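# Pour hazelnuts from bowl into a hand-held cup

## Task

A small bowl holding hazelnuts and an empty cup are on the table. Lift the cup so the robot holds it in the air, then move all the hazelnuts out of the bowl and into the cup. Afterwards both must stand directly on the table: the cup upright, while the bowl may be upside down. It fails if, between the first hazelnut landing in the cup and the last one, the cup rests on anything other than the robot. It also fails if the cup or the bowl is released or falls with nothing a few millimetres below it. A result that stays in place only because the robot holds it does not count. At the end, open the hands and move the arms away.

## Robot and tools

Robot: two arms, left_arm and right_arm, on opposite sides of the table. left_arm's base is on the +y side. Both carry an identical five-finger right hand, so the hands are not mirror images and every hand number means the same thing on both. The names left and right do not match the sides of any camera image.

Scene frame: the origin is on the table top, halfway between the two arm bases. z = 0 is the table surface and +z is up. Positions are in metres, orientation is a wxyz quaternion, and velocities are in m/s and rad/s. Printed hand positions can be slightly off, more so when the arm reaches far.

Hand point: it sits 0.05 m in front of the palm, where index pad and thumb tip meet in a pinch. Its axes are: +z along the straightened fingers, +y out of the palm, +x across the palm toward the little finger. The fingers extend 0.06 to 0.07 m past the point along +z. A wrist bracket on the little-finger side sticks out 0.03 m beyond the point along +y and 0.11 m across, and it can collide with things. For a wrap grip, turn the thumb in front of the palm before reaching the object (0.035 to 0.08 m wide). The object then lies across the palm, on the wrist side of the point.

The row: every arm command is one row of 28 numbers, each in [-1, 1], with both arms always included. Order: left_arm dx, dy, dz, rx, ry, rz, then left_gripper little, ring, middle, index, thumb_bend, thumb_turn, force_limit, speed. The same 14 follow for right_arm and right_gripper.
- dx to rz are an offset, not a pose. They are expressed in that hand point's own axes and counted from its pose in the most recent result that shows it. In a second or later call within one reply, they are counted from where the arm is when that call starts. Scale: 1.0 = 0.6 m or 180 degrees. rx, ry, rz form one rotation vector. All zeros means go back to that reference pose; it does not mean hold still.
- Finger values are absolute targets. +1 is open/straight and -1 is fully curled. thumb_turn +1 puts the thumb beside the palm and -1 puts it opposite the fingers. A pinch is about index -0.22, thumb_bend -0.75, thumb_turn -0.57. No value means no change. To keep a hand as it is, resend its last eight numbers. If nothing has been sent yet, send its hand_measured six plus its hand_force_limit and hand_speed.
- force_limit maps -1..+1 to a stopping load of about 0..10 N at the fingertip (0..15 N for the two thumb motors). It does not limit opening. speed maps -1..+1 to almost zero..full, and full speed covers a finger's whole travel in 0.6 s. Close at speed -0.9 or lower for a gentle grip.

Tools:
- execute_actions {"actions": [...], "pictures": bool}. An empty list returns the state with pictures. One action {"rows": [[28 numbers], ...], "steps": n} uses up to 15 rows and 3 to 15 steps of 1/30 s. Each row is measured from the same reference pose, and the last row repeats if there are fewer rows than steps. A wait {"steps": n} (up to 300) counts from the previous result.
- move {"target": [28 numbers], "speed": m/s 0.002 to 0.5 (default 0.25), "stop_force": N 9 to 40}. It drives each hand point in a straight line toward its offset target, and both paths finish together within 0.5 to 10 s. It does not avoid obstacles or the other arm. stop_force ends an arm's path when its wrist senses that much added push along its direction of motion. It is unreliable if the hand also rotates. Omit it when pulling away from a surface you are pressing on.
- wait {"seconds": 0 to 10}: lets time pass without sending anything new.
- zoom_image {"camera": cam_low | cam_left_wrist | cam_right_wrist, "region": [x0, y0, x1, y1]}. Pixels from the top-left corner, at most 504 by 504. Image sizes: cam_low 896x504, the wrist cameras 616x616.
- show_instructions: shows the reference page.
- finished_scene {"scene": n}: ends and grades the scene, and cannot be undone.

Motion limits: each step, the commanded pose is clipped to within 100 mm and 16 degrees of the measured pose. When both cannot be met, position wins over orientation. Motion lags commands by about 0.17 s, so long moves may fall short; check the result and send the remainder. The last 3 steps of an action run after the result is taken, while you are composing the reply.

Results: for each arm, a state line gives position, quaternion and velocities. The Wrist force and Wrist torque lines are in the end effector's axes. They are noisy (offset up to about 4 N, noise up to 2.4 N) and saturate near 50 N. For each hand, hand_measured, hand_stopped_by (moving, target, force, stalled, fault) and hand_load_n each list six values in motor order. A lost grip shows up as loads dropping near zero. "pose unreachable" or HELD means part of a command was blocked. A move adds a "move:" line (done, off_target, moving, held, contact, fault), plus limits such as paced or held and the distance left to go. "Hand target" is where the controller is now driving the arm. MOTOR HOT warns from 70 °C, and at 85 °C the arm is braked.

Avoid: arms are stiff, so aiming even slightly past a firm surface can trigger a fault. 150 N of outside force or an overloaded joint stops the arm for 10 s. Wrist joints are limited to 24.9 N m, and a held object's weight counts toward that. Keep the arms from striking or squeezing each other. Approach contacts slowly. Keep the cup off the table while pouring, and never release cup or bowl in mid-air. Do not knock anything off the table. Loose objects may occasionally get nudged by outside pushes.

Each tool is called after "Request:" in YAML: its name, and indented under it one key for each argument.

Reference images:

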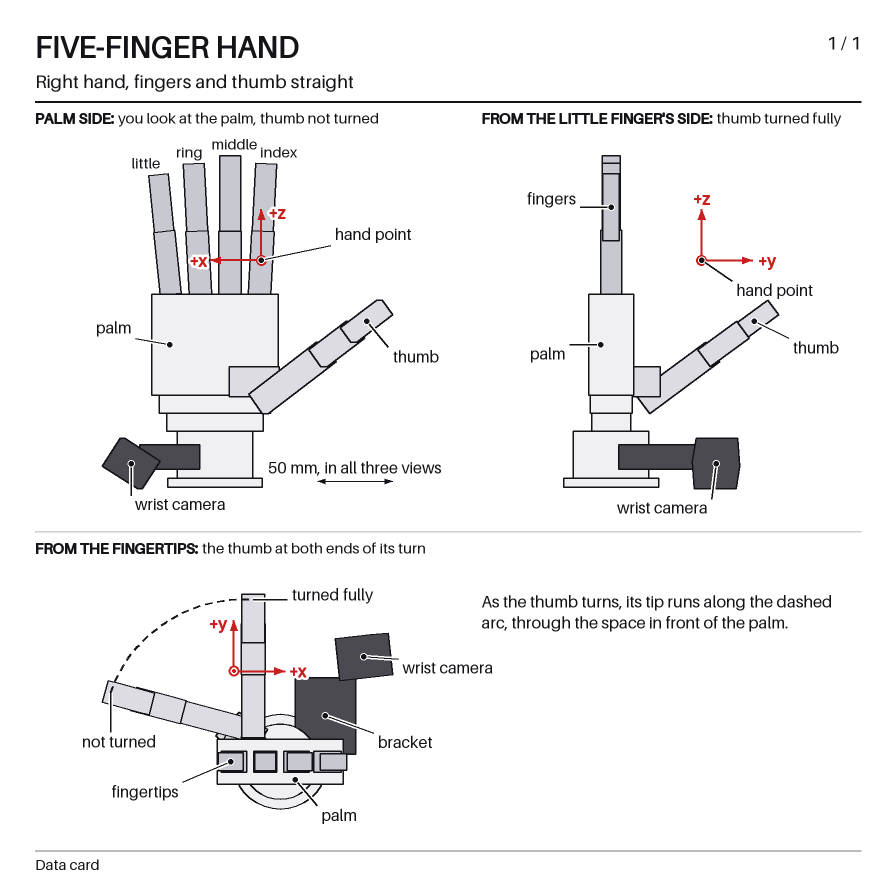

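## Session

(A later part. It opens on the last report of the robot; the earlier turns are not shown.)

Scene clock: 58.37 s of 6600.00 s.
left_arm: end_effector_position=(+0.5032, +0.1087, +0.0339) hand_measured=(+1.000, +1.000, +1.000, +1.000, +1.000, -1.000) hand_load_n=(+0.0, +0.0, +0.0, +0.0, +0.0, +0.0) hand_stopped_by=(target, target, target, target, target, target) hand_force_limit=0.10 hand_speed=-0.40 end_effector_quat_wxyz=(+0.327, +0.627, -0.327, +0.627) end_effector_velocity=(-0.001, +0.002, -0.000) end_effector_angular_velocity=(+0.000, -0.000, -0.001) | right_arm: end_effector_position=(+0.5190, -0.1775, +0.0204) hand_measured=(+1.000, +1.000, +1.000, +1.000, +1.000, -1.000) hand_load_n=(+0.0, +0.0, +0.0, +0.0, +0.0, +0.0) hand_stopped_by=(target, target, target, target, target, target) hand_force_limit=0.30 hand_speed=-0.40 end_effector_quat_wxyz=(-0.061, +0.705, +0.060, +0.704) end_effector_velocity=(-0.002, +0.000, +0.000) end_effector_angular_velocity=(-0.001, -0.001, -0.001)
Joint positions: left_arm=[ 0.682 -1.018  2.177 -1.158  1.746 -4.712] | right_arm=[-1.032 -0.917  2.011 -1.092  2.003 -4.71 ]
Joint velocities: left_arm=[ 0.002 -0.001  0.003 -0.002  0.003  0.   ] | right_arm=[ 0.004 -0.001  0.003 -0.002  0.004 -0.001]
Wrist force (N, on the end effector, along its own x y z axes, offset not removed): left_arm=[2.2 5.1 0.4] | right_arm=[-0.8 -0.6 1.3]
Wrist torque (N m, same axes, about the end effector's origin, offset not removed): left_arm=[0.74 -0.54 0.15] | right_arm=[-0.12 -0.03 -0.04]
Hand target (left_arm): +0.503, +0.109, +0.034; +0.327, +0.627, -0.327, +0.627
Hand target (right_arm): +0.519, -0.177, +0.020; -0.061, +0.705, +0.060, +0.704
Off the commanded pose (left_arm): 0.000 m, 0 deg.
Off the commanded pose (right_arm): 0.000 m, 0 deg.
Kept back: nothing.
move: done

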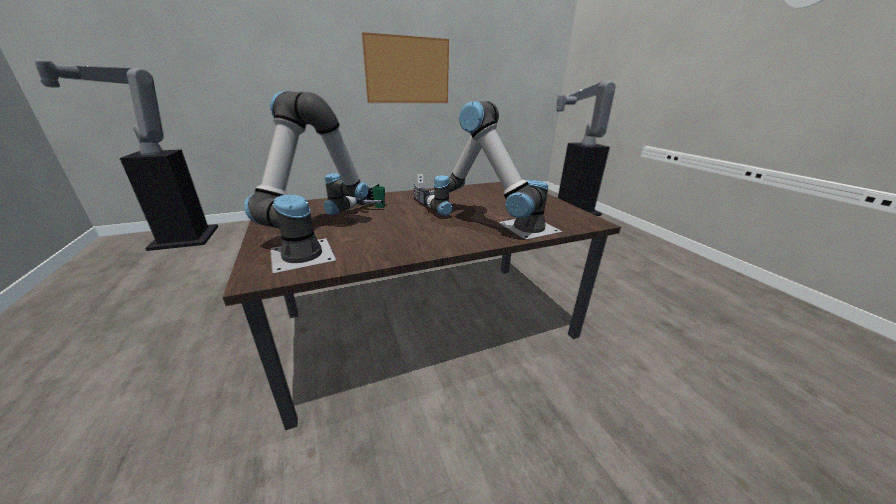

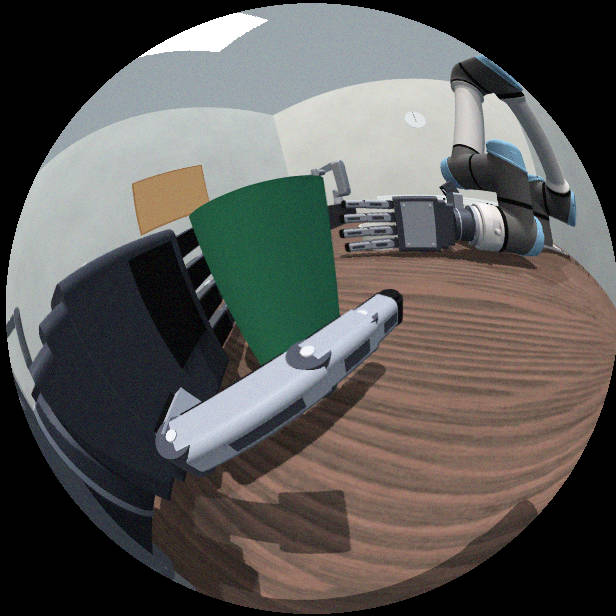

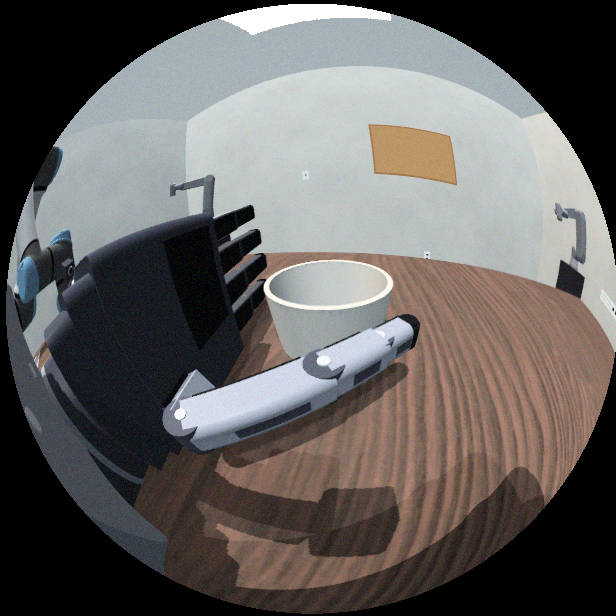

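Request:
move:
  target: [0.35,-0.03,-0.22,0,0,0,1,1,1,1,1,-1,0.1,-0.4, 0.3,0,-0.25,0,0,0,1,1,1,1,1,-1,0.3,-0.4]
  speed: 0.35

Scene clock: 60.00 s of 6600.00 s.
left_arm: end_effector_position=(+0.4421, +0.2269, +0.2437) hand_measured=(+1.000, +1.000, +1.000, +1.000, +1.000, -1.000) hand_load_n=(+0.0, +0.0, +0.0, +0.0, +0.0, +0.0) hand_stopped_by=(target, target, target, target, target, target) hand_force_limit=0.10 hand_speed=-0.40 end_effector_quat_wxyz=(+0.327, +0.627, -0.327, +0.627) end_effector_velocity=(-0.001, +0.001, +0.002) end_effector_angular_velocity=(+0.003, +0.001, -0.000) | right_arm: end_effector_position=(+0.3717, -0.2034, +0.2006) hand_measured=(+1.000, +1.000, +1.000, +1.000, +1.000, -1.000) hand_load_n=(+0.0, +0.0, +0.0, +0.0, +0.0, +0.0) hand_stopped_by=(target, target, target, target, target, target) hand_force_limit=0.30 hand_speed=-0.40 end_effector_quat_wxyz=(-0.061, +0.705, +0.060, +0.704) end_effector_velocity=(-0.002, +0.000, +0.003) end_effector_angular_velocity=(+0.001, -0.000, +0.001)
Joint positions: left_arm=[ 0.834 -1.701  2.264 -0.563  1.898 -4.712] | right_arm=[-0.837 -1.486  2.192 -0.704  2.198 -4.709]
Joint velocities: left_arm=[ 0.002 -0.006 -0.004  0.013  0.003  0.002] | right_arm=[ 0.004 -0.006 -0.002  0.008  0.003  0.001]
Wrist force (N, on the end effector, along its own x y z axes, offset not removed): left_arm=[2.1 5.0 -4.0] | right_arm=[-1.0 -0.7 -0.1]
Wrist torque (N m, same axes, about the end effector's origin, offset not removed): left_arm=[1.07 -0.45 0.25] | right_arm=[-0.04 0.03 -0.15]
Hand target (left_arm): +0.442, +0.227, +0.244; +0.327, +0.627, -0.327, +0.627
Hand target (right_arm): +0.372, -0.203, +0.201; -0.061, +0.705, +0.060, +0.704
Off the commanded pose (left_arm): 0.001 m, 0 deg.
Off the commanded pose (right_arm): 0.000 m, 0 deg.
Kept back: nothing.
move: done

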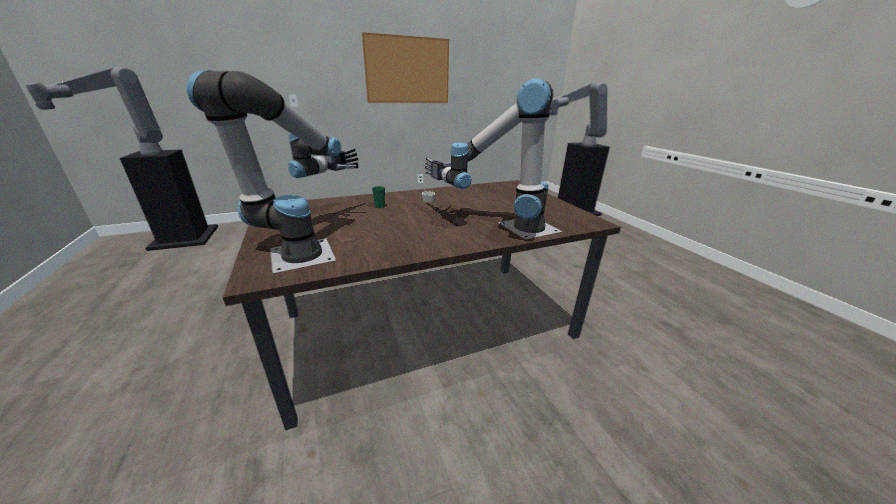

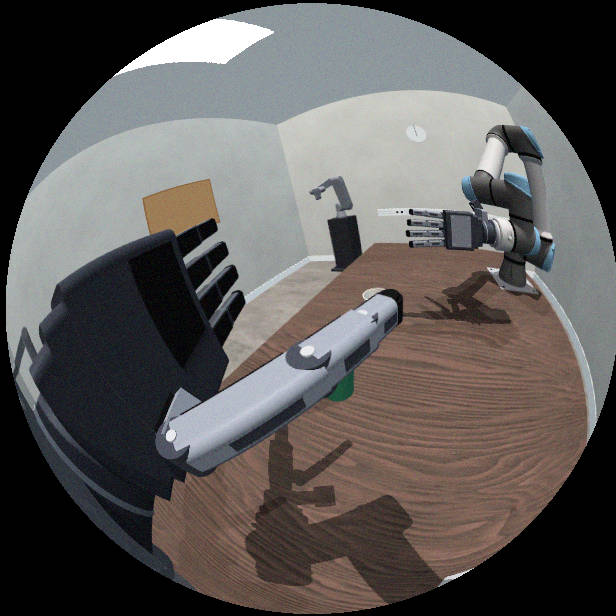

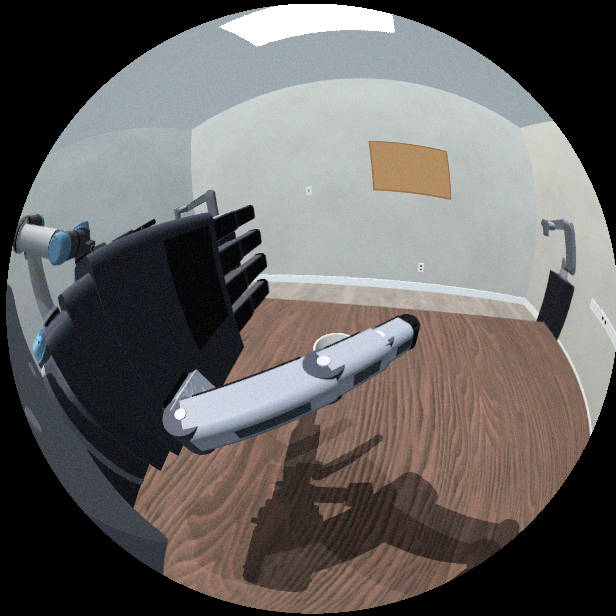

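Request:
finished_scene:
  scene: 1

The scene is finished: the task was done.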